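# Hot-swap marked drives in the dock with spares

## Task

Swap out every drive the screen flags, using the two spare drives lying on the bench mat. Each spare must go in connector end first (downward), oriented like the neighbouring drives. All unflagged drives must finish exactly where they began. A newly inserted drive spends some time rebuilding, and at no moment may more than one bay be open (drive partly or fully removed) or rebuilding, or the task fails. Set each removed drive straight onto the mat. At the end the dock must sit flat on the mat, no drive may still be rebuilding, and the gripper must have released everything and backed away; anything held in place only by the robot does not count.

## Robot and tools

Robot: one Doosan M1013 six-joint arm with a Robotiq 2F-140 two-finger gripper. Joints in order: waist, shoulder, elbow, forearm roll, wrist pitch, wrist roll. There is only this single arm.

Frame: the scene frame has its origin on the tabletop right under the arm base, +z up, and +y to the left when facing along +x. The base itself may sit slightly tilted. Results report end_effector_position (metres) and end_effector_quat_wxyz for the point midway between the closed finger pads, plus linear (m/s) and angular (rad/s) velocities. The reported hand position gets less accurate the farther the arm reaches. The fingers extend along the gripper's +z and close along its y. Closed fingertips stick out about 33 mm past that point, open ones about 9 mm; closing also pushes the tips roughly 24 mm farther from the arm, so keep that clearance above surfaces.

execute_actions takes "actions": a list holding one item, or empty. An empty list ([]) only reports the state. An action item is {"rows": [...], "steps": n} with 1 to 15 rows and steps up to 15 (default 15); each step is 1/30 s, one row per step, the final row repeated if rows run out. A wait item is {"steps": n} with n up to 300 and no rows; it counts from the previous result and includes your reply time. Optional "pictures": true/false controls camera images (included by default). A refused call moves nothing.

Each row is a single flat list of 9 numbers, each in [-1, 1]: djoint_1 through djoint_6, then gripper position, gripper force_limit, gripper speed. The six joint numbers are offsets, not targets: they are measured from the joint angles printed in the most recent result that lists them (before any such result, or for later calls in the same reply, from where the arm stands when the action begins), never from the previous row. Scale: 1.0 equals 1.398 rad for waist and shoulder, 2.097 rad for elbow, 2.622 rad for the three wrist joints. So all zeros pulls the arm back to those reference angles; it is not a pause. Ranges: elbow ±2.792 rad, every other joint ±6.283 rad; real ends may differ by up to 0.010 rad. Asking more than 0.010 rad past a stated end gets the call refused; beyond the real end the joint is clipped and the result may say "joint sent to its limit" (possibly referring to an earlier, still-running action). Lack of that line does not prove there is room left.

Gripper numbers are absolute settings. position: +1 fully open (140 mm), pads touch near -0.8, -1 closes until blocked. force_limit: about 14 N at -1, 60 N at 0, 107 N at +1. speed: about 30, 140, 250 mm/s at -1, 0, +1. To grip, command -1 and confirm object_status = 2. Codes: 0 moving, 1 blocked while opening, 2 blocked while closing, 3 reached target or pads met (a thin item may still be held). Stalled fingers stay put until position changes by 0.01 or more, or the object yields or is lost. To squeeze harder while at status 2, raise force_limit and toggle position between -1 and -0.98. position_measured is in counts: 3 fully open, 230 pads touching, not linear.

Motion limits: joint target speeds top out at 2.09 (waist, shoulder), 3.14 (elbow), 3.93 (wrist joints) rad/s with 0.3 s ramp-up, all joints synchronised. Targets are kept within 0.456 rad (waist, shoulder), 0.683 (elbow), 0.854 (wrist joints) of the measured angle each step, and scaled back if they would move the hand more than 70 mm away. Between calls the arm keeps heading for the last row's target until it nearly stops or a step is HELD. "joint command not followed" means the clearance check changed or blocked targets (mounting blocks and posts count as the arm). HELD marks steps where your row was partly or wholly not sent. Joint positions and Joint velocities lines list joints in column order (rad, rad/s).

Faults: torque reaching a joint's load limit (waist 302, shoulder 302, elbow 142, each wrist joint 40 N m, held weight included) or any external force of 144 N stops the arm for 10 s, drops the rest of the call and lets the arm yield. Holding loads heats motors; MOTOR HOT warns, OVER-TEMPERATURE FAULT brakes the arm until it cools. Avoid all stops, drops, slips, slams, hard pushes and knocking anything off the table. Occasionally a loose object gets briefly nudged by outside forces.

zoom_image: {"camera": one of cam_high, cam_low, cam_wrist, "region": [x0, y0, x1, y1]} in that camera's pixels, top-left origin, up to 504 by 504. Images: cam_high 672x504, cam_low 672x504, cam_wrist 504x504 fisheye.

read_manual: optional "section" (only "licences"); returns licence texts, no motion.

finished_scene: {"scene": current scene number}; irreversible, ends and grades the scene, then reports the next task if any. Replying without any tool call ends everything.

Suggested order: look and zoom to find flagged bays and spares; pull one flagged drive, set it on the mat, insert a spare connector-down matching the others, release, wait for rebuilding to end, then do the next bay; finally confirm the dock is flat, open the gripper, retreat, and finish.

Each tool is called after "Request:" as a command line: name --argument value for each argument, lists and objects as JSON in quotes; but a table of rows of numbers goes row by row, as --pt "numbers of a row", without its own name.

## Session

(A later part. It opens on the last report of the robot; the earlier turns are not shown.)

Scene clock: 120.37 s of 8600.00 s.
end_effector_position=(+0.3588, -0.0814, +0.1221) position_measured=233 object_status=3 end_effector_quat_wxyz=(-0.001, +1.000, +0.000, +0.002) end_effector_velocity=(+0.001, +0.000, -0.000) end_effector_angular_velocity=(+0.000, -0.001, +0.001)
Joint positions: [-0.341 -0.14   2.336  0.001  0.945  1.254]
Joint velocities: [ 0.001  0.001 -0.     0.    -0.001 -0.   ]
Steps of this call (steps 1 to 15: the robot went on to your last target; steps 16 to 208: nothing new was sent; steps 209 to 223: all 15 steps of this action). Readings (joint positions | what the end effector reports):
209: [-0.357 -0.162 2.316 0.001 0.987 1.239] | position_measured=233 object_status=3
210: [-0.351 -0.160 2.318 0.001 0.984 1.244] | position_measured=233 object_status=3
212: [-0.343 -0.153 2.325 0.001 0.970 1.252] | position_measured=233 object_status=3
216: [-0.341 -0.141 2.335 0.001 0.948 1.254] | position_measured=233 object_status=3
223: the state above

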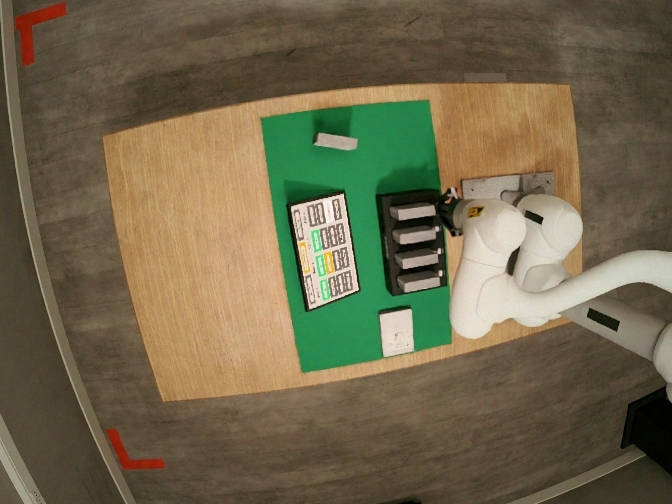

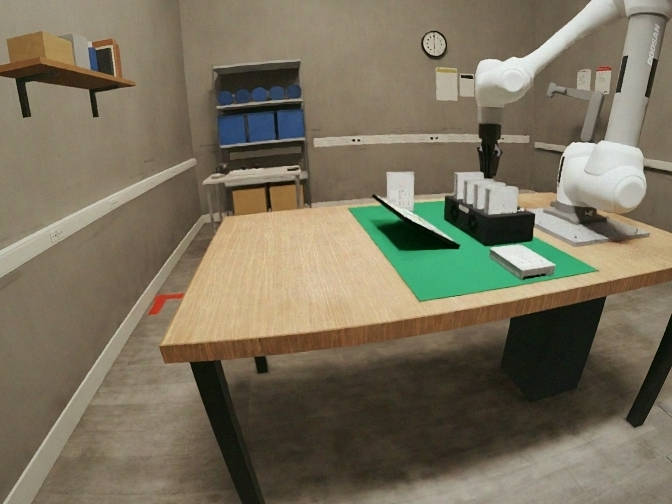

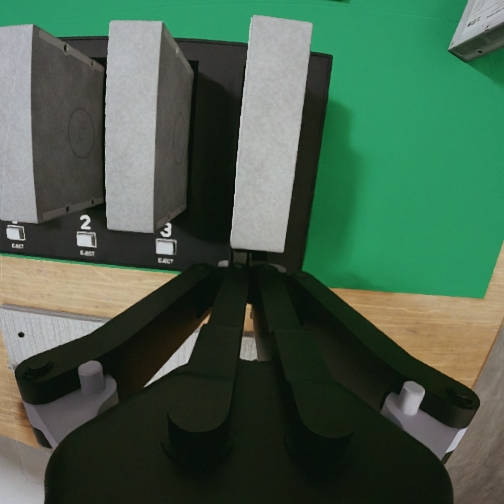

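Request:
execute_actions --actions '[{"rows":[[0,-0.0715,-0.058,0,0.085,0,-1,0,0]],"steps":12}]' --pictures false

Request:
execute_actions --actions '[{"rows":[[0.034,0.03,-0.078,0,0.021,-0.581,1,0,0]],"steps":15}]' --pictures false

Request:
execute_actions --actions '[{"steps":10}]' --pictures false

Request:
execute_actions --actions '[{"rows":[[0,0.073,0.0315,0,-0.039,0,1,0,0]],"steps":15}]'

Scene clock: 133.73 s of 8600.00 s.
end_effector_position=(+0.3579, -0.0814, +0.2177) position_measured=233 object_status=3 end_effector_quat_wxyz=(-0.002, +1.000, +0.000, +0.002) end_effector_velocity=(-0.001, -0.002, +0.002) end_effector_angular_velocity=(-0.003, +0.003, -0.000)
Joint positions: [-0.341 -0.239  2.215  0.001  1.167  1.254]
Joint velocities: [-0.002 -0.002 -0.002 -0.005  0.006  0.   ]
Steps of this call (steps 1 to 15: the robot went on to your last target; steps 16 to 389: nothing new was sent; steps 390 to 401: all 12 steps of this action). Readings (joint positions | what the end effector reports):
390: [-0.341 -0.140 2.336 0.001 0.946 1.254] | position_measured=233 object_status=3
391: [-0.341 -0.145 2.330 0.001 0.958 1.254] | position_measured=233 object_status=3
393: [-0.341 -0.175 2.294 0.001 1.025 1.254] | position_measured=233 object_status=3
397: [-0.341 -0.235 2.220 0.001 1.157 1.254] | position_measured=233 object_status=3
401: the state above

Scene clock: 134.23 s of 8600.00 s.
end_effector_position=(+0.4225, -0.0831, +0.2813) position_measured=129 object_status=0 end_effector_quat_wxyz=(+0.023, +0.811, +0.585, +0.021) end_effector_velocity=(+0.070, -0.000, +0.076) end_effector_angular_velocity=(-0.187, -0.036, +2.800)
Joint positions: [-0.298 -0.201  2.067  0.001  1.217  0.048]
Joint velocities: [ 0.043  0.038 -0.169  0.001  0.057 -2.763]
Steps of this call (steps 1 to 15: all 15 steps of this action). Readings (joint positions | what the end effector reports):
1: [-0.341 -0.239 2.215 0.001 1.168 1.253] | position_measured=233 object_status=0
2: [-0.340 -0.238 2.212 0.001 1.169 1.241] | position_measured=233 object_status=0
4: [-0.334 -0.233 2.200 0.001 1.173 1.174] | position_measured=212 object_status=0
8: [-0.317 -0.218 2.143 0.001 1.192 0.867] | position_measured=182 object_status=0
15: the state above

Scene clock: 134.57 s of 8600.00 s.
end_effector_position=(+0.4289, -0.0831, +0.2884) position_measured=53 object_status=0 end_effector_quat_wxyz=(+0.029, +0.707, +0.707, +0.019) end_effector_velocity=(+0.000, +0.000, +0.000) end_effector_angular_velocity=(-0.001, -0.000, +0.003)
Joint positions: [-0.294 -0.198  2.052  0.001  1.222 -0.269]
Joint velocities: [ 0.     0.    -0.001 -0.     0.    -0.003]
Steps of this call (steps 1 to 10: the robot went on to your last target). Readings (joint positions | what the end effector reports):
1: [-0.296 -0.200 2.062 0.001 1.219 -0.040] | position_measured=121 object_status=0
2: [-0.295 -0.199 2.058 0.001 1.220 -0.113] | position_measured=113 object_status=0
4: [-0.294 -0.198 2.053 0.001 1.222 -0.217] | position_measured=98 object_status=0
8: [-0.294 -0.198 2.052 0.001 1.222 -0.269] | position_measured=68 object_status=0
10: the state above

Scene clock: 135.07 s of 8600.00 s.
end_effector_position=(+0.4361, -0.0848, +0.2094) position_measured=3 object_status=3 end_effector_quat_wxyz=(+0.000, +0.707, +0.707, +0.003) end_effector_velocity=(-0.000, +0.001, -0.001) end_effector_angular_velocity=(+0.002, +0.001, -0.000)
Joint positions: [-0.294 -0.096  2.118  0.001  1.12  -0.269]
Joint velocities: [0.001 0.001 0.001 0.001 0.    0.   ]
Steps of this call (steps 1 to 15: all 15 steps of this action). Readings (joint positions | what the end effector reports):
1: [-0.294 -0.197 2.052 0.001 1.222 -0.269] | position_measured=45 object_status=0
2: [-0.294 -0.191 2.054 0.001 1.216 -0.269] | position_measured=38 object_status=0
4: [-0.294 -0.156 2.077 0.001 1.180 -0.269] | position_measured=22 object_status=0
8: [-0.294 -0.096 2.117 0.001 1.122 -0.269] | position_measured=3 object_status=0
15: the state above

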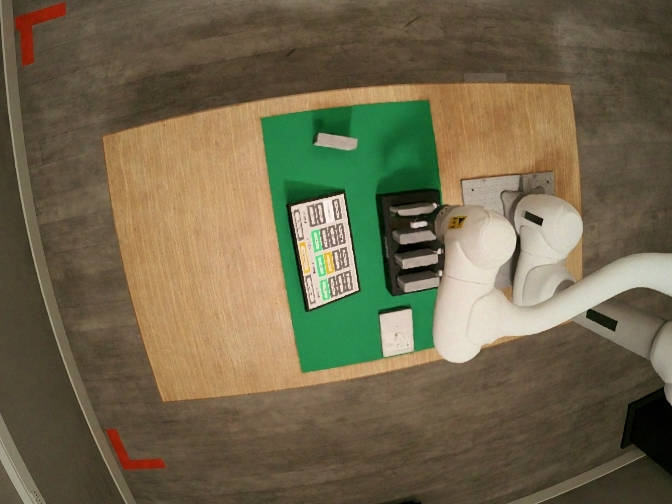

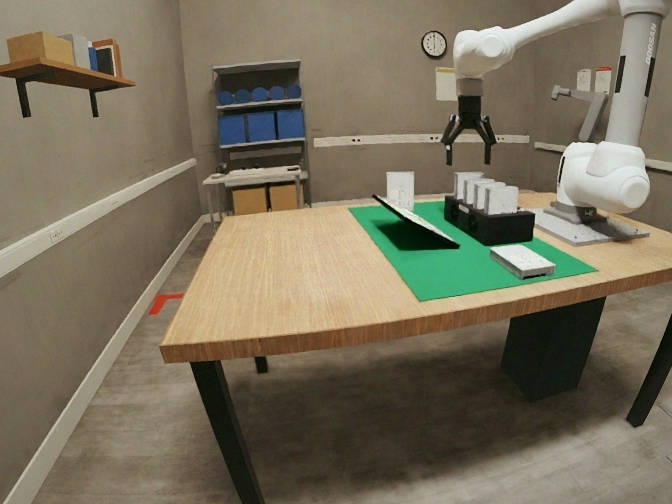

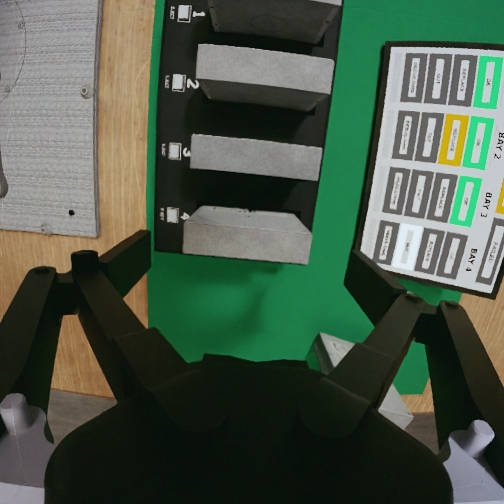

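Request:
execute_actions --actions '[{"rows":[[0,0.033,0.0286,0,-0.0405,0,0.62,-0.5,0]],"steps":15}]'

Scene clock: 137.97 s of 8600.00 s.
end_effector_position=(+0.4362, -0.0847, +0.1596) position_measured=50 object_status=3 end_effector_quat_wxyz=(+0.000, +0.707, +0.707, +0.003) end_effector_velocity=(-0.000, +0.001, -0.000) end_effector_angular_velocity=(+0.001, +0.001, +0.000)
Joint positions: [-0.294 -0.049  2.178  0.001  1.014 -0.269]
Joint velocities: [0.001 0.    0.    0.001 0.    0.   ]
Steps of this call (steps 1 to 15: the robot went on to your last target; steps 16 to 72: nothing new was sent; steps 73 to 87: all 15 steps of this action). Readings (joint positions | what the end effector reports):
73: [-0.294 -0.095 2.118 0.001 1.119 -0.269] | position_measured=3 object_status=0
74: [-0.294 -0.090 2.125 0.001 1.107 -0.269] | position_measured=9 object_status=0
76: [-0.294 -0.065 2.157 0.001 1.050 -0.269] | position_measured=24 object_status=0
80: [-0.294 -0.050 2.177 0.001 1.015 -0.269] | position_measured=50 object_status=0
87: the state above

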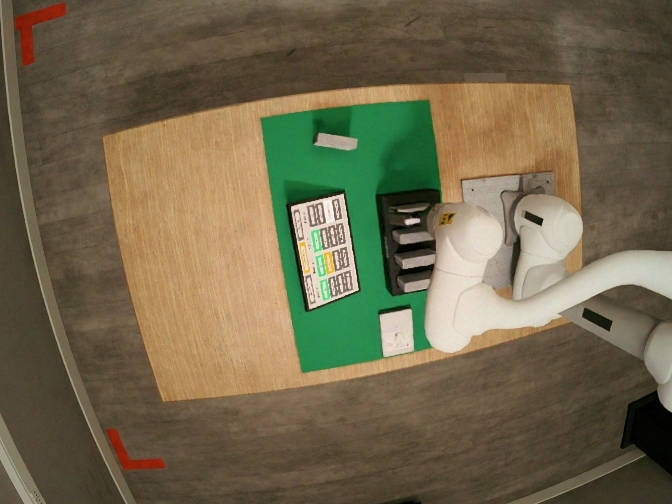

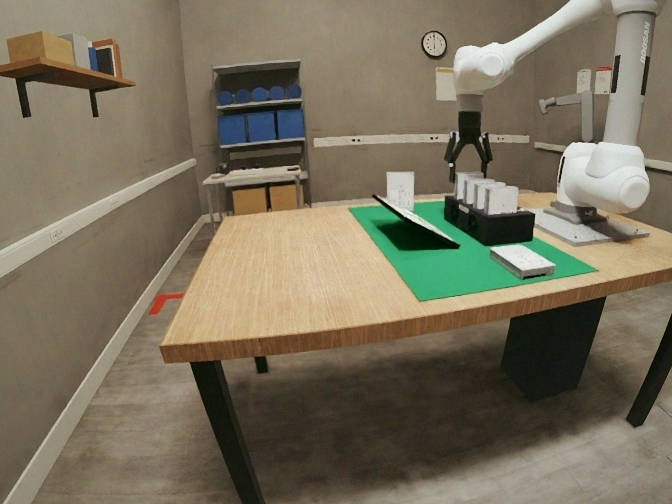

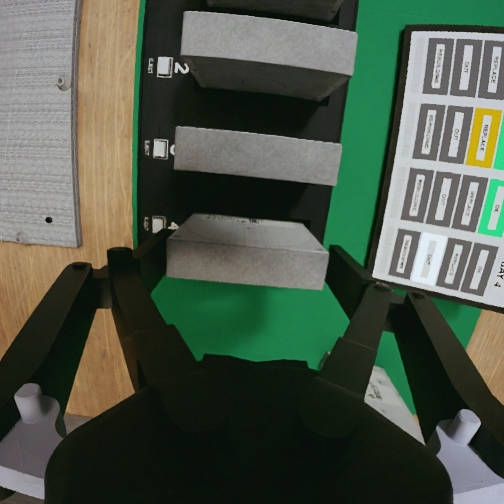

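Request:
execute_actions --actions '[{"rows":[[0.002,-0.0018,0.0011,0,0,0,-1,-0.5,-0.5]],"steps":15}]'

Request:
execute_actions --actions '[{"rows":[[0,-0.017,-0.014,0,0.020,0,-1,-0.5,0],[0,-0.017,-0.014,0,0.020,0,-1,-0.5,0],[0,-0.017,-0.014,0,0.020,0,-1,-0.5,0],[0,-0.033,-0.0286,0,0.0405,0,-1,-0.5,0]],"steps":12}]' --pictures false

Request:
execute_actions --actions '[{"rows":[[0,-0.0258,-0.0315,0,0.0388,0,-1,-0.5,0]],"steps":12}]'

Scene clock: 144.37 s of 8600.00 s.
end_effector_position=(+0.4351, -0.0831, +0.1596) position_measured=75 object_status=2 end_effector_quat_wxyz=(+0.001, +0.706, +0.708, +0.003) end_effector_velocity=(-0.000, +0.001, -0.000) end_effector_angular_velocity=(+0.000, +0.000, +0.001)
Joint positions: [-0.291 -0.052  2.18   0.001  1.014 -0.269]
Joint velocities: [ 0.001 -0.     0.001  0.    -0.    -0.   ]
Steps of this call (steps 1 to 15: the robot went on to your last target; steps 16 to 177: nothing new was sent; steps 178 to 192: all 15 steps of this action). Readings (joint positions | what the end effector reports):
178: [-0.293 -0.050 2.178 0.001 1.014 -0.269] | position_measured=50 object_status=0
179: [-0.292 -0.050 2.179 0.001 1.014 -0.269] | position_measured=54 object_status=0
181: [-0.291 -0.052 2.180 0.001 1.014 -0.269] | position_measured=63 object_status=0
185: [-0.291 -0.052 2.180 0.001 1.014 -0.269] | position_measured=75 object_status=0
192: the state above

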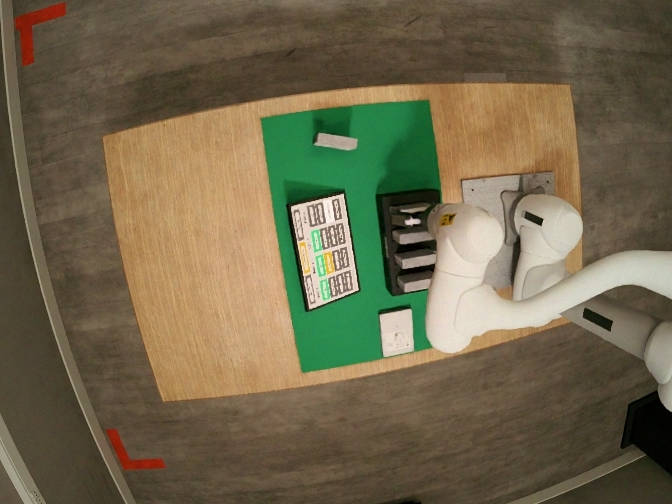

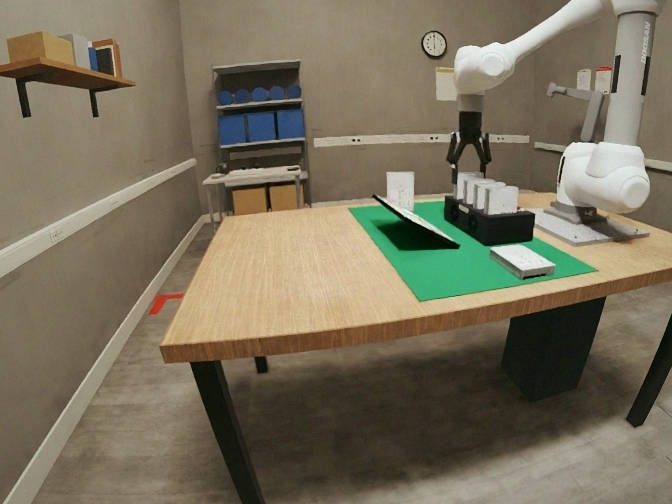

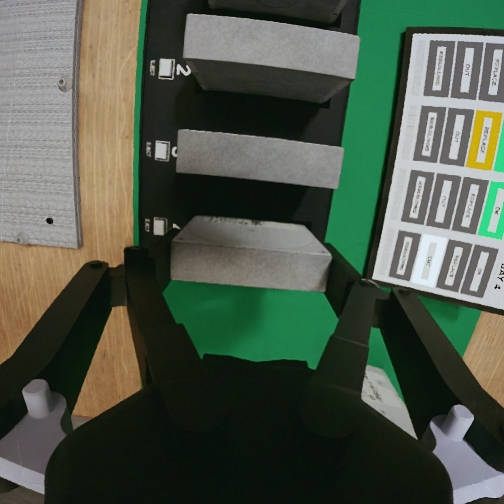

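Scene clock: 144.77 s of 8600.00 s.
end_effector_position=(+0.4349, -0.0832, +0.2092) position_measured=75 object_status=2 end_effector_quat_wxyz=(+0.000, +0.706, +0.708, +0.003) end_effector_velocity=(-0.000, +0.000, +0.001) end_effector_angular_velocity=(-0.000, +0.000, +0.000)
Joint positions: [-0.291 -0.098  2.12   0.001  1.12  -0.269]
Joint velocities: [ 0.    -0.001 -0.001 -0.     0.003  0.   ]
Steps of this call (steps 1 to 12: all 12 steps of this action). Readings (joint positions | what the end effector reports):
1: [-0.291 -0.053 2.179 0.001 1.015 -0.269] | position_measured=75 object_status=2
2: [-0.291 -0.058 2.173 0.001 1.027 -0.269] | position_measured=75 object_status=2
4: [-0.291 -0.073 2.154 0.001 1.061 -0.269] | position_measured=75 object_status=2
8: [-0.291 -0.097 2.121 0.001 1.117 -0.269] | position_measured=75 object_status=2
12: the state above

Scene clock: 145.17 s of 8600.00 s.
end_effector_position=(+0.4348, -0.0833, +0.2591) position_measured=75 object_status=2 end_effector_quat_wxyz=(+0.001, +0.706, +0.708, +0.003) end_effector_velocity=(+0.001, -0.001, +0.001) end_effector_angular_velocity=(-0.001, -0.003, -0.000)
Joint positions: [-0.291 -0.134  2.054  0.001  1.222 -0.269]
Joint velocities: [-0.001 -0.    -0.003 -0.001 -0.    -0.   ]
Steps of this call (steps 1 to 12: all 12 steps of this action). Readings (joint positions | what the end effector reports):
1: [-0.291 -0.099 2.119 0.001 1.122 -0.269] | position_measured=75 object_status=2
2: [-0.291 -0.102 2.112 0.001 1.134 -0.269] | position_measured=75 object_status=2
4: [-0.291 -0.123 2.075 0.001 1.189 -0.269] | position_measured=75 object_status=2
8: [-0.291 -0.134 2.054 0.001 1.221 -0.269] | position_measured=75 object_status=2
12: the state above

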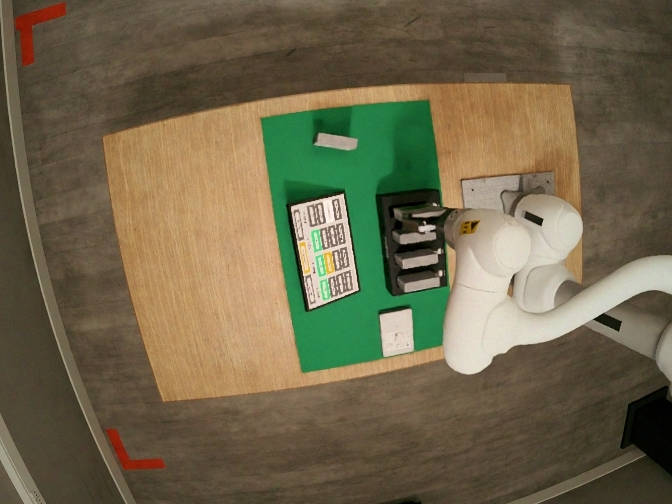

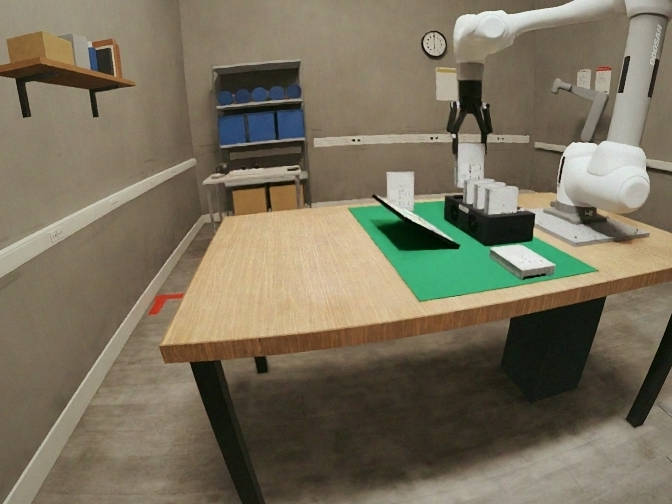

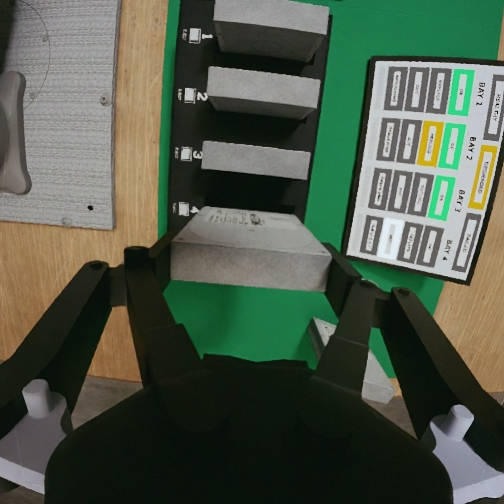

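Request:
execute_actions --actions '[{"rows":[[-0.236,0,0,0,0,-0.126,-1,-0.5,0]],"steps":15}]' --pictures false

Request:
execute_actions --actions '[{"steps":6}]' --pictures false

Request:
execute_actions --actions '[{"rows":[[0,0.079,0.0737,0,-0.101,0,-1,-0.5,0]],"steps":15}]'

Request:
zoom_image --camera "cam_wrist" --region '[150,160,350,310]'

Scene clock: 155.97 s of 8600.00 s.
end_effector_position=(+0.3847, -0.2198, +0.2586) position_measured=75 object_status=2 end_effector_quat_wxyz=(+0.001, +0.706, +0.708, +0.003) end_effector_velocity=(-0.011, -0.018, -0.000) end_effector_angular_velocity=(-0.000, +0.000, +0.001)
Joint positions: [-0.62  -0.134  2.054  0.001  1.222 -0.598]
Joint velocities: [-0.048 -0.     0.    -0.    -0.    -0.048]
Steps of this call (steps 1 to 15: the robot went on to your last target; steps 16 to 309: nothing new was sent; steps 310 to 324: all 15 steps of this action). Readings (joint positions | what the end effector reports):
310: [-0.292 -0.134 2.054 0.001 1.222 -0.269] | position_measured=75 object_status=2
311: [-0.298 -0.134 2.054 0.001 1.222 -0.276] | position_measured=75 object_status=2
313: [-0.333 -0.134 2.054 0.001 1.222 -0.312] | position_measured=75 object_status=2
317: [-0.466 -0.134 2.054 0.001 1.222 -0.444] | position_measured=75 object_status=2
324: the state above

Scene clock: 156.17 s of 8600.00 s.
end_effector_position=(+0.3845, -0.2201, +0.2586) position_measured=75 object_status=2 end_effector_quat_wxyz=(+0.001, +0.706, +0.708, +0.003) end_effector_velocity=(+0.000, -0.000, +0.001) end_effector_angular_velocity=(-0.001, -0.001, -0.000)
Joint positions: [-0.621 -0.134  2.054  0.001  1.222 -0.599]
Joint velocities: [-0.    -0.    -0.001  0.    -0.    -0.   ]
Steps of this call (steps 1 to 6: the robot went on to your last target). Readings (joint positions | what the end effector reports):
1: [-0.621 -0.134 2.054 0.001 1.222 -0.599] | position_measured=75 object_status=2
2: [-0.621 -0.134 2.054 0.001 1.222 -0.599] | position_measured=75 object_status=2
4: [-0.621 -0.134 2.054 0.001 1.222 -0.599] | position_measured=75 object_status=2
6: the state above

Scene clock: 156.67 s of 8600.00 s.
end_effector_position=(+0.3849, -0.2198, +0.1333) position_measured=75 object_status=2 end_effector_quat_wxyz=(+0.001, +0.706, +0.708, +0.003) end_effector_velocity=(-0.001, -0.000, -0.003) end_effector_angular_velocity=(+0.002, +0.003, -0.001)
Joint positions: [-0.621 -0.024  2.208  0.001  0.957 -0.599]
Joint velocities: [-0.002  0.003  0.003 -0.001 -0.003 -0.   ]
Steps of this call (steps 1 to 15: all 15 steps of this action). Readings (joint positions | what the end effector reports):
1: [-0.621 -0.133 2.055 0.001 1.221 -0.599] | position_measured=75 object_status=2
2: [-0.621 -0.129 2.061 0.001 1.208 -0.599] | position_measured=75 object_status=2
4: [-0.621 -0.102 2.099 0.001 1.143 -0.599] | position_measured=75 object_status=2
8: [-0.621 -0.039 2.186 0.001 0.996 -0.599] | position_measured=75 object_status=2
15: the state above

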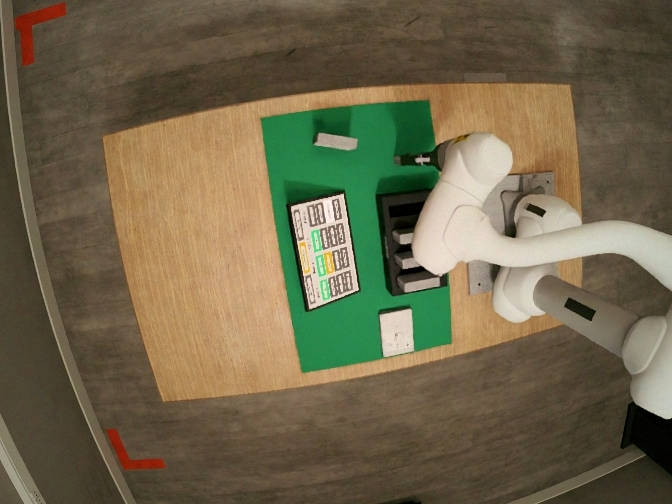

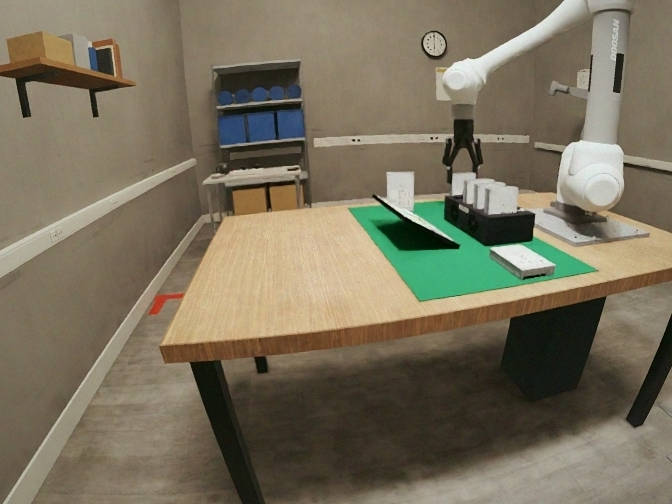

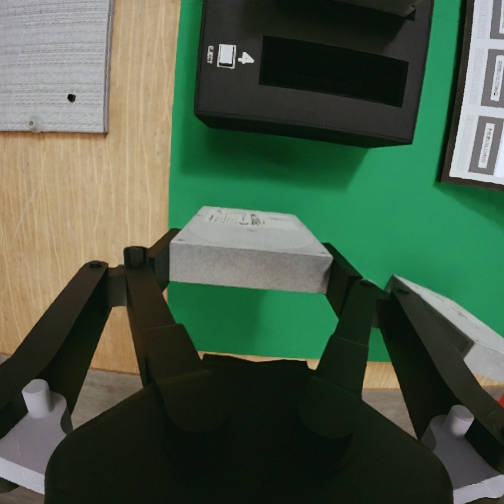

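Region (150, 160, 350, 310) of cam_wrist's 504x504 image, scaled by 2.520, with more detail than that image has; it fills the top 378 rows of this view, and the rest is white.

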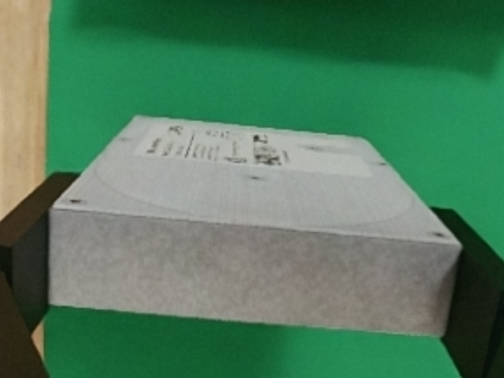

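Request:
execute_actions --actions '[{"rows":[[0,0,0,0,0,0,1,-0.5,0]],"steps":10}]' --pictures false

Request:
execute_actions --actions '[{"rows":[[0,-0.0536,-0.0424,0,0.0625,0,1,-0.5,0]],"steps":12}]' --pictures false

Request:
execute_actions --actions '[{"rows":[[0.075,0.2675,-0.197,0,0.0153,0.155,1,-0.5,0]],"steps":15}]' --pictures false

Request:
execute_actions --actions '[{"steps":15}]'

Scene clock: 168.30 s of 8600.00 s.
end_effector_position=(+0.3849, -0.2197, +0.1332) position_measured=9 object_status=0 end_effector_quat_wxyz=(+0.001, +0.706, +0.708, +0.003) end_effector_velocity=(+0.001, -0.002, +0.002) end_effector_angular_velocity=(-0.002, -0.003, -0.001)
Joint positions: [-0.621 -0.024  2.208  0.001  0.957 -0.599]
Joint velocities: [-0.002 -0.001 -0.003 -0.001  0.     0.   ]
Steps of this call (steps 1 to 15: the robot went on to your last target; steps 16 to 339: nothing new was sent; steps 340 to 349: all 10 steps of this action). Readings (joint positions | what the end effector reports):
340: [-0.621 -0.023 2.209 0.001 0.957 -0.599] | position_measured=75 object_status=0
341: [-0.621 -0.023 2.209 0.001 0.957 -0.599] | position_measured=75 object_status=0
343: [-0.621 -0.023 2.209 0.001 0.957 -0.599] | position_measured=54 object_status=0
347: [-0.621 -0.024 2.209 0.001 0.957 -0.599] | position_measured=24 object_status=0
349: the state above

Scene clock: 168.70 s of 8600.00 s.
end_effector_position=(+0.3846, -0.2199, +0.2091) position_measured=3 object_status=3 end_effector_quat_wxyz=(+0.001, +0.706, +0.708, +0.003) end_effector_velocity=(-0.000, -0.001, +0.001) end_effector_angular_velocity=(+0.000, +0.001, -0.002)
Joint positions: [-0.621 -0.098  2.12   0.001  1.121 -0.599]
Joint velocities: [-0.001  0.    -0.001 -0.     0.002  0.   ]
Steps of this call (steps 1 to 12: all 12 steps of this action). Readings (joint positions | what the end effector reports):
1: [-0.621 -0.024 2.208 0.001 0.959 -0.599] | position_measured=4 object_status=0
2: [-0.621 -0.030 2.201 0.000 0.971 -0.599] | position_measured=3 object_status=0
4: [-0.621 -0.059 2.166 0.000 1.036 -0.599] | position_measured=3 object_status=0
8: [-0.621 -0.098 2.120 0.001 1.119 -0.599] | position_measured=3 object_status=3
12: the state above

Scene clock: 169.20 s of 8600.00 s.
end_effector_position=(+0.5846, -0.2844, +0.2143) position_measured=3 object_status=3 end_effector_quat_wxyz=(-0.000, +0.792, +0.610, +0.003) end_effector_velocity=(+0.428, -0.095, -0.059) end_effector_angular_velocity=(+0.004, +0.006, -0.542)
Joint positions: [-0.53   0.226  1.761  0.001  1.155 -0.247]
Joint velocities: [ 0.19   0.685 -0.751 -0.     0.071  0.732]
Steps of this call (steps 1 to 15: all 15 steps of this action). Readings (joint positions | what the end effector reports):
1: [-0.620 -0.098 2.119 0.001 1.121 -0.598] | position_measured=3 object_status=3
2: [-0.619 -0.092 2.112 0.001 1.122 -0.591] | position_measured=3 object_status=3
4: [-0.609 -0.056 2.073 0.001 1.125 -0.553] | position_measured=3 object_status=3
8: [-0.579 0.049 1.957 0.001 1.137 -0.439] | position_measured=3 object_status=3
15: the state above

Scene clock: 169.70 s of 8600.00 s.
end_effector_position=(+0.6157, -0.2907, +0.2095) position_measured=3 object_status=3 end_effector_quat_wxyz=(-0.000, +0.804, +0.594, +0.003) end_effector_velocity=(+0.001, +0.001, +0.001) end_effector_angular_velocity=(+0.001, -0.001, +0.002)
Joint positions: [-0.516  0.276  1.707  0.001  1.161 -0.193]
Joint velocities: [ 0.002  0.    -0.001  0.001  0.    -0.001]
Steps of this call (steps 1 to 15: the robot went on to your last target). Readings (joint positions | what the end effector reports):
1: [-0.524 0.247 1.738 0.001 1.158 -0.224] | position_measured=3 object_status=3
2: [-0.520 0.262 1.721 0.001 1.159 -0.208] | position_measured=3 object_status=3
4: [-0.516 0.275 1.708 0.001 1.161 -0.194] | position_measured=3 object_status=3
8: [-0.516 0.275 1.707 0.001 1.161 -0.193] | position_measured=3 object_status=3
15: the state above

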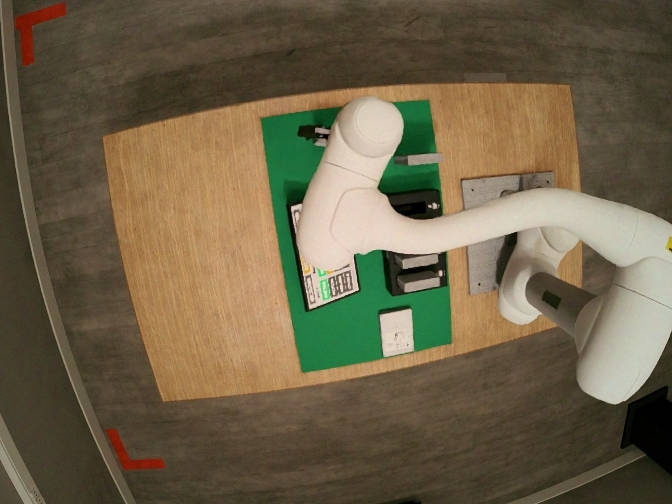

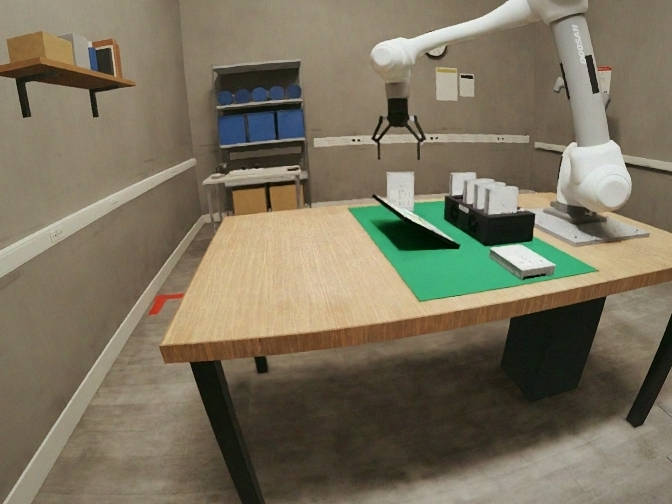

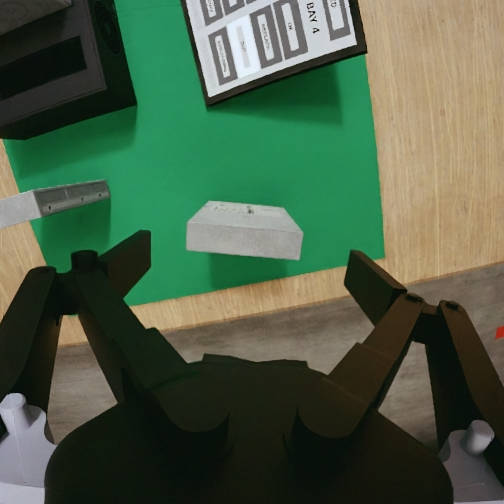

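Request:
execute_actions --actions '[{"rows":[[0.002,0.0365,0.0385,0,-0.0504,0,0.62,-0.5,0]],"steps":15}]' --pictures false

Request:
execute_actions --actions '[{"rows":[[0,0,0,0,0,0,-1,-0.5,-0.6]],"steps":15}]'

Scene clock: 172.87 s of 8600.00 s.
end_effector_position=(+0.6138, -0.2872, +0.1348) position_measured=50 object_status=3 end_effector_quat_wxyz=(-0.000, +0.803, +0.595, +0.003) end_effector_velocity=(-0.000, +0.001, -0.000) end_effector_angular_velocity=(+0.001, +0.001, +0.000)
Joint positions: [-0.513  0.326  1.787  0.001  1.029 -0.193]
Joint velocities: [ 0.001 -0.     0.001  0.001 -0.     0.   ]
Steps of this call (steps 1 to 15: the robot went on to your last target; steps 16 to 80: nothing new was sent; steps 81 to 95: all 15 steps of this action). Readings (joint positions | what the end effector reports):
81: [-0.516 0.276 1.707 0.001 1.159 -0.193] | position_measured=3 object_status=0
82: [-0.515 0.280 1.713 0.001 1.147 -0.193] | position_measured=9 object_status=0
84: [-0.514 0.304 1.752 0.001 1.085 -0.193] | position_measured=24 object_status=0
88: [-0.513 0.326 1.787 0.000 1.030 -0.193] | position_measured=50 object_status=0
95: the state above

Scene clock: 173.37 s of 8600.00 s.
end_effector_position=(+0.6138, -0.2872, +0.1348) position_measured=75 object_status=2 end_effector_quat_wxyz=(-0.000, +0.803, +0.595, +0.003) end_effector_velocity=(-0.000, +0.001, -0.000) end_effector_angular_velocity=(+0.002, -0.000, -0.001)
Joint positions: [-0.513  0.326  1.787  0.001  1.029 -0.193]
Joint velocities: [-0.    -0.     0.001  0.002 -0.    -0.   ]
Steps of this call (steps 1 to 15: all 15 steps of this action). Readings (joint positions | what the end effector reports):
1: [-0.513 0.326 1.787 0.001 1.029 -0.193] | position_measured=50 object_status=0
2: [-0.513 0.326 1.787 0.001 1.029 -0.193] | position_measured=53 object_status=0
4: [-0.513 0.326 1.787 0.001 1.029 -0.193] | position_measured=61 object_status=0
8: [-0.513 0.326 1.787 0.001 1.029 -0.193] | position_measured=75 object_status=0
15: the state above

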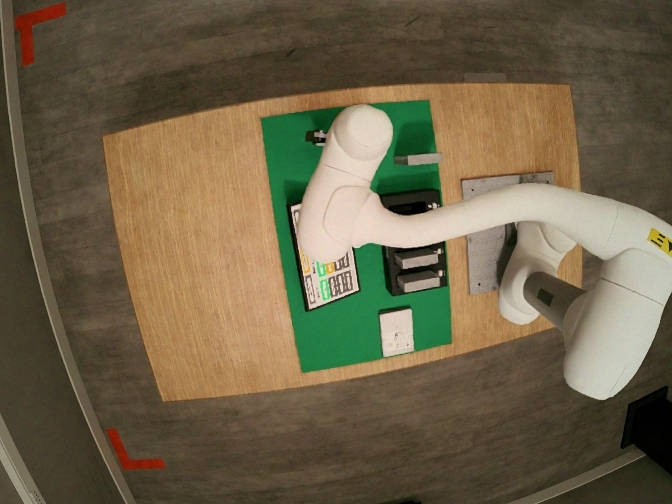

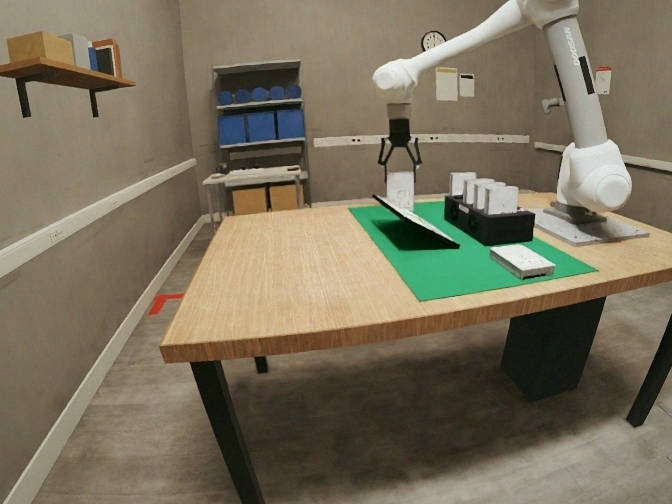

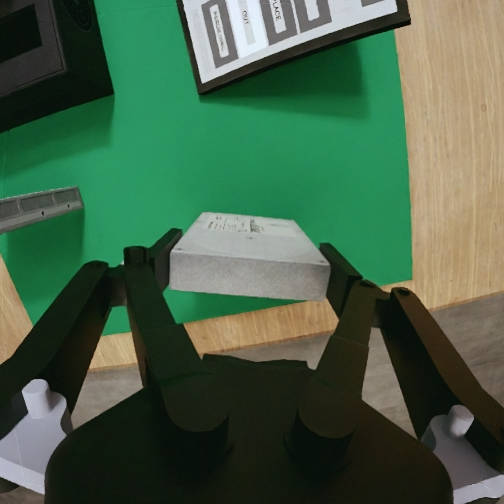

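Request:
execute_actions --actions '[{"rows":[[0,-0.0644,-0.0715,0,0.0915,0,-1,-0.5,0]],"steps":15}]' --pictures false

Request:
execute_actions --actions '[{"rows":[[0.1693,-0.266,0.1996,0,-0.018,-0.0233,-1,-0.5,0]],"steps":15}]' --pictures false

Request:
execute_actions --actions '[{"steps":15}]' --pictures false

Request:
execute_actions --actions '[{"rows":[[0,0.0145,0.019,0,-0.023,0,-1,-0.5,0]],"steps":12}]'

Scene clock: 182.37 s of 8600.00 s.
end_effector_position=(+0.6143, -0.2881, +0.2721) position_measured=75 object_status=2 end_effector_quat_wxyz=(-0.000, +0.803, +0.595, +0.003) end_effector_velocity=(-0.000, -0.001, +0.003) end_effector_angular_velocity=(-0.001, -0.003, -0.001)
Joint positions: [-0.513  0.237  1.637  0.001  1.269 -0.193]
Joint velocities: [-0.001 -0.003 -0.003  0.     0.002 -0.   ]
Steps of this call (steps 1 to 15: the robot went on to your last target; steps 16 to 255: nothing new was sent; steps 256 to 270: all 15 steps of this action). Readings (joint positions | what the end effector reports):
256: [-0.513 0.326 1.786 0.001 1.030 -0.193] | position_measured=75 object_status=2
257: [-0.513 0.322 1.780 0.000 1.042 -0.193] | position_measured=75 object_status=2
259: [-0.513 0.298 1.740 0.000 1.105 -0.193] | position_measured=75 object_status=2
263: [-0.513 0.250 1.660 0.001 1.232 -0.193] | position_measured=75 object_status=2
270: the state above

Scene clock: 182.87 s of 8600.00 s.
end_effector_position=(+0.4771, -0.1120, +0.2683) position_measured=75 object_status=2 end_effector_quat_wxyz=(+0.000, +0.727, +0.686, +0.003) end_effector_velocity=(-0.370, +0.338, -0.070) end_effector_angular_velocity=(-0.005, -0.003, +0.549)
Joint positions: [-0.324 -0.059  1.971  0.001  1.231 -0.242]
Joint velocities: [ 0.437 -0.685  0.769 -0.002 -0.086 -0.112]
Steps of this call (steps 1 to 15: all 15 steps of this action). Readings (joint positions | what the end effector reports):
1: [-0.513 0.236 1.638 0.001 1.269 -0.193] | position_measured=75 object_status=2
2: [-0.509 0.230 1.645 0.001 1.268 -0.194] | position_measured=75 object_status=2
4: [-0.486 0.194 1.686 0.001 1.262 -0.200] | position_measured=75 object_status=2
8: [-0.427 0.101 1.790 0.001 1.251 -0.215] | position_measured=75 object_status=2
15: the state above

Scene clock: 183.37 s of 8600.00 s.
end_effector_position=(+0.4350, -0.0767, +0.2586) position_measured=75 object_status=2 end_effector_quat_wxyz=(+0.000, +0.706, +0.708, +0.003) end_effector_velocity=(+0.000, +0.000, +0.000) end_effector_angular_velocity=(-0.000, -0.000, +0.001)
Joint positions: [-0.276 -0.135  2.056  0.001  1.221 -0.254]
Joint velocities: [ 0.001 -0.    -0.    -0.    -0.     0.   ]
Steps of this call (steps 1 to 15: the robot went on to your last target). Readings (joint positions | what the end effector reports):
1: [-0.310 -0.082 1.997 0.001 1.228 -0.245] | position_measured=75 object_status=2
2: [-0.297 -0.103 2.020 0.001 1.225 -0.249] | position_measured=75 object_status=2
4: [-0.280 -0.130 2.050 0.001 1.222 -0.253] | position_measured=75 object_status=2
8: [-0.276 -0.135 2.056 0.001 1.221 -0.254] | position_measured=75 object_status=2
15: the state above

Scene clock: 183.77 s of 8600.00 s.
end_effector_position=(+0.4352, -0.0767, +0.2290) position_measured=75 object_status=2 end_effector_quat_wxyz=(+0.001, +0.706, +0.708, +0.003) end_effector_velocity=(-0.000, +0.000, -0.001) end_effector_angular_velocity=(+0.000, +0.001, +0.001)
Joint positions: [-0.276 -0.115  2.096  0.001  1.161 -0.254]
Joint velocities: [ 0.     0.     0.001  0.    -0.    -0.001]
Steps of this call (steps 1 to 12: all 12 steps of this action). Readings (joint positions | what the end effector reports):
1: [-0.276 -0.135 2.057 0.001 1.220 -0.254] | position_measured=75 object_status=2
2: [-0.276 -0.131 2.064 0.001 1.208 -0.254] | position_measured=75 object_status=2
4: [-0.276 -0.118 2.090 0.001 1.171 -0.254] | position_measured=75 object_status=2
8: [-0.276 -0.115 2.096 0.001 1.161 -0.254] | position_measured=75 object_status=2
12: the state above

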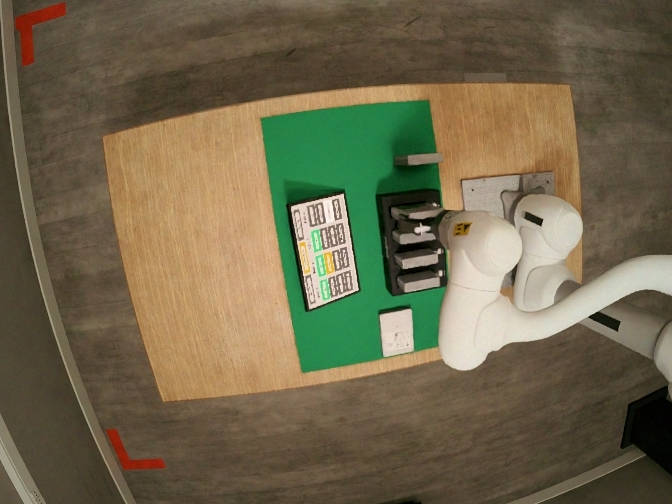

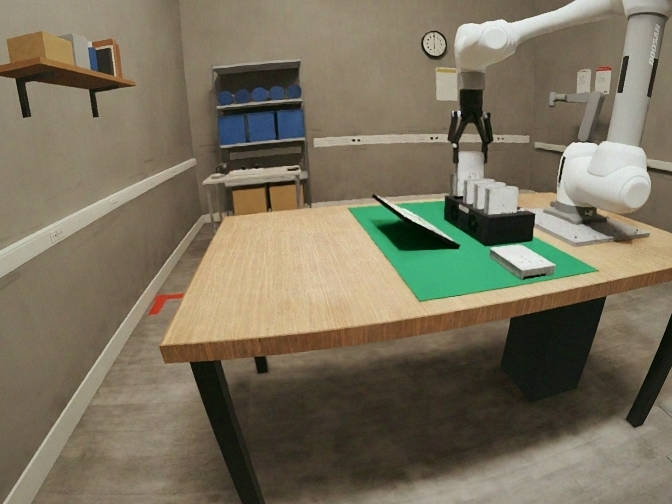

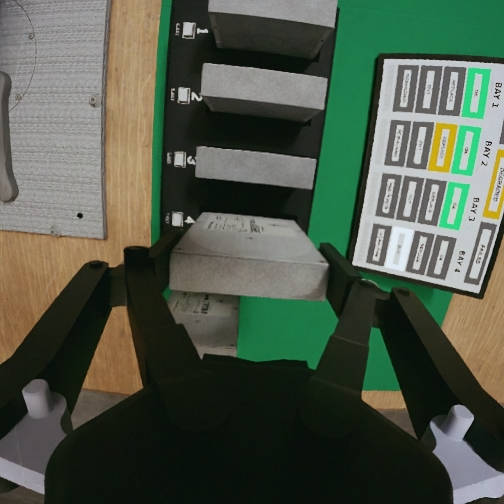

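Request:
execute_actions --actions '[{"rows":[[0,0.003,0.003,0,-0.004,0,-1,-0.5,0],[0,0.003,0.003,0,-0.004,0,-1,-0.5,0],[0,0.0057,0.0062,0,-0.008,0,-1,-0.5,0],[0,0.0057,0.0062,0,-0.008,0,-1,-0.5,0],[0,0.0085,0.0093,0,-0.012,0,-1,-0.5,0],[0,0.0085,0.0093,0,-0.012,0,-1,-0.5,0],[0,0.0113,0.0125,0,-0.0158,0,-1,-0.5,0]],"steps":15}]'

Scene clock: 188.53 s of 8600.00 s.
end_effector_position=(+0.4350, -0.0766, +0.2088) position_measured=75 object_status=2 end_effector_quat_wxyz=(+0.000, +0.706, +0.708, +0.003) end_effector_velocity=(-0.001, +0.000, -0.001) end_effector_angular_velocity=(+0.001, +0.001, -0.000)
Joint positions: [-0.276 -0.099  2.122  0.001  1.12  -0.254]
Joint velocities: [-0.     0.     0.001  0.    -0.    -0.   ]
Steps of this call (steps 1 to 15: the robot went on to your last target; steps 16 to 128: nothing new was sent; steps 129 to 143: all 15 steps of this action). Readings (joint positions | what the end effector reports):
129: [-0.276 -0.115 2.096 0.001 1.160 -0.254] | position_measured=75 object_status=2
130: [-0.276 -0.113 2.099 0.001 1.155 -0.254] | position_measured=75 object_status=2
132: [-0.276 -0.109 2.105 0.001 1.146 -0.254] | position_measured=75 object_status=2
136: [-0.276 -0.102 2.118 0.001 1.126 -0.254] | position_measured=75 object_status=2
143: the state above

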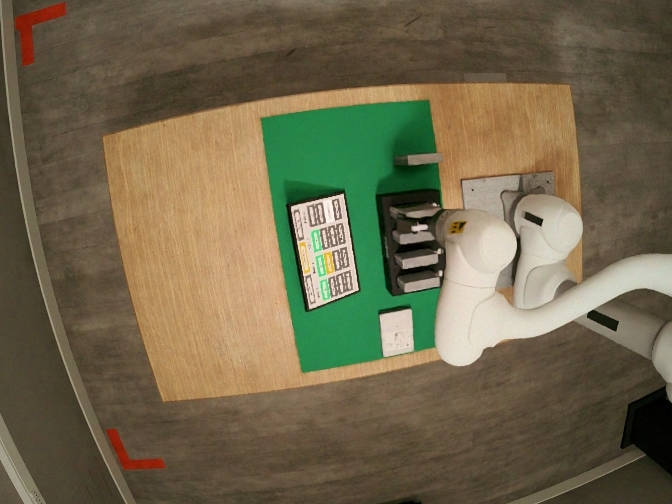

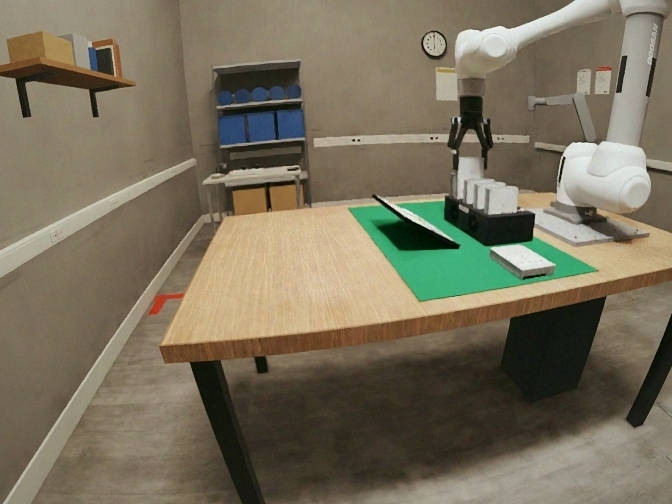

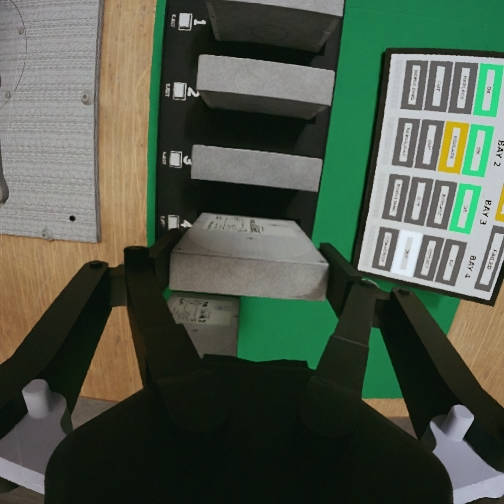

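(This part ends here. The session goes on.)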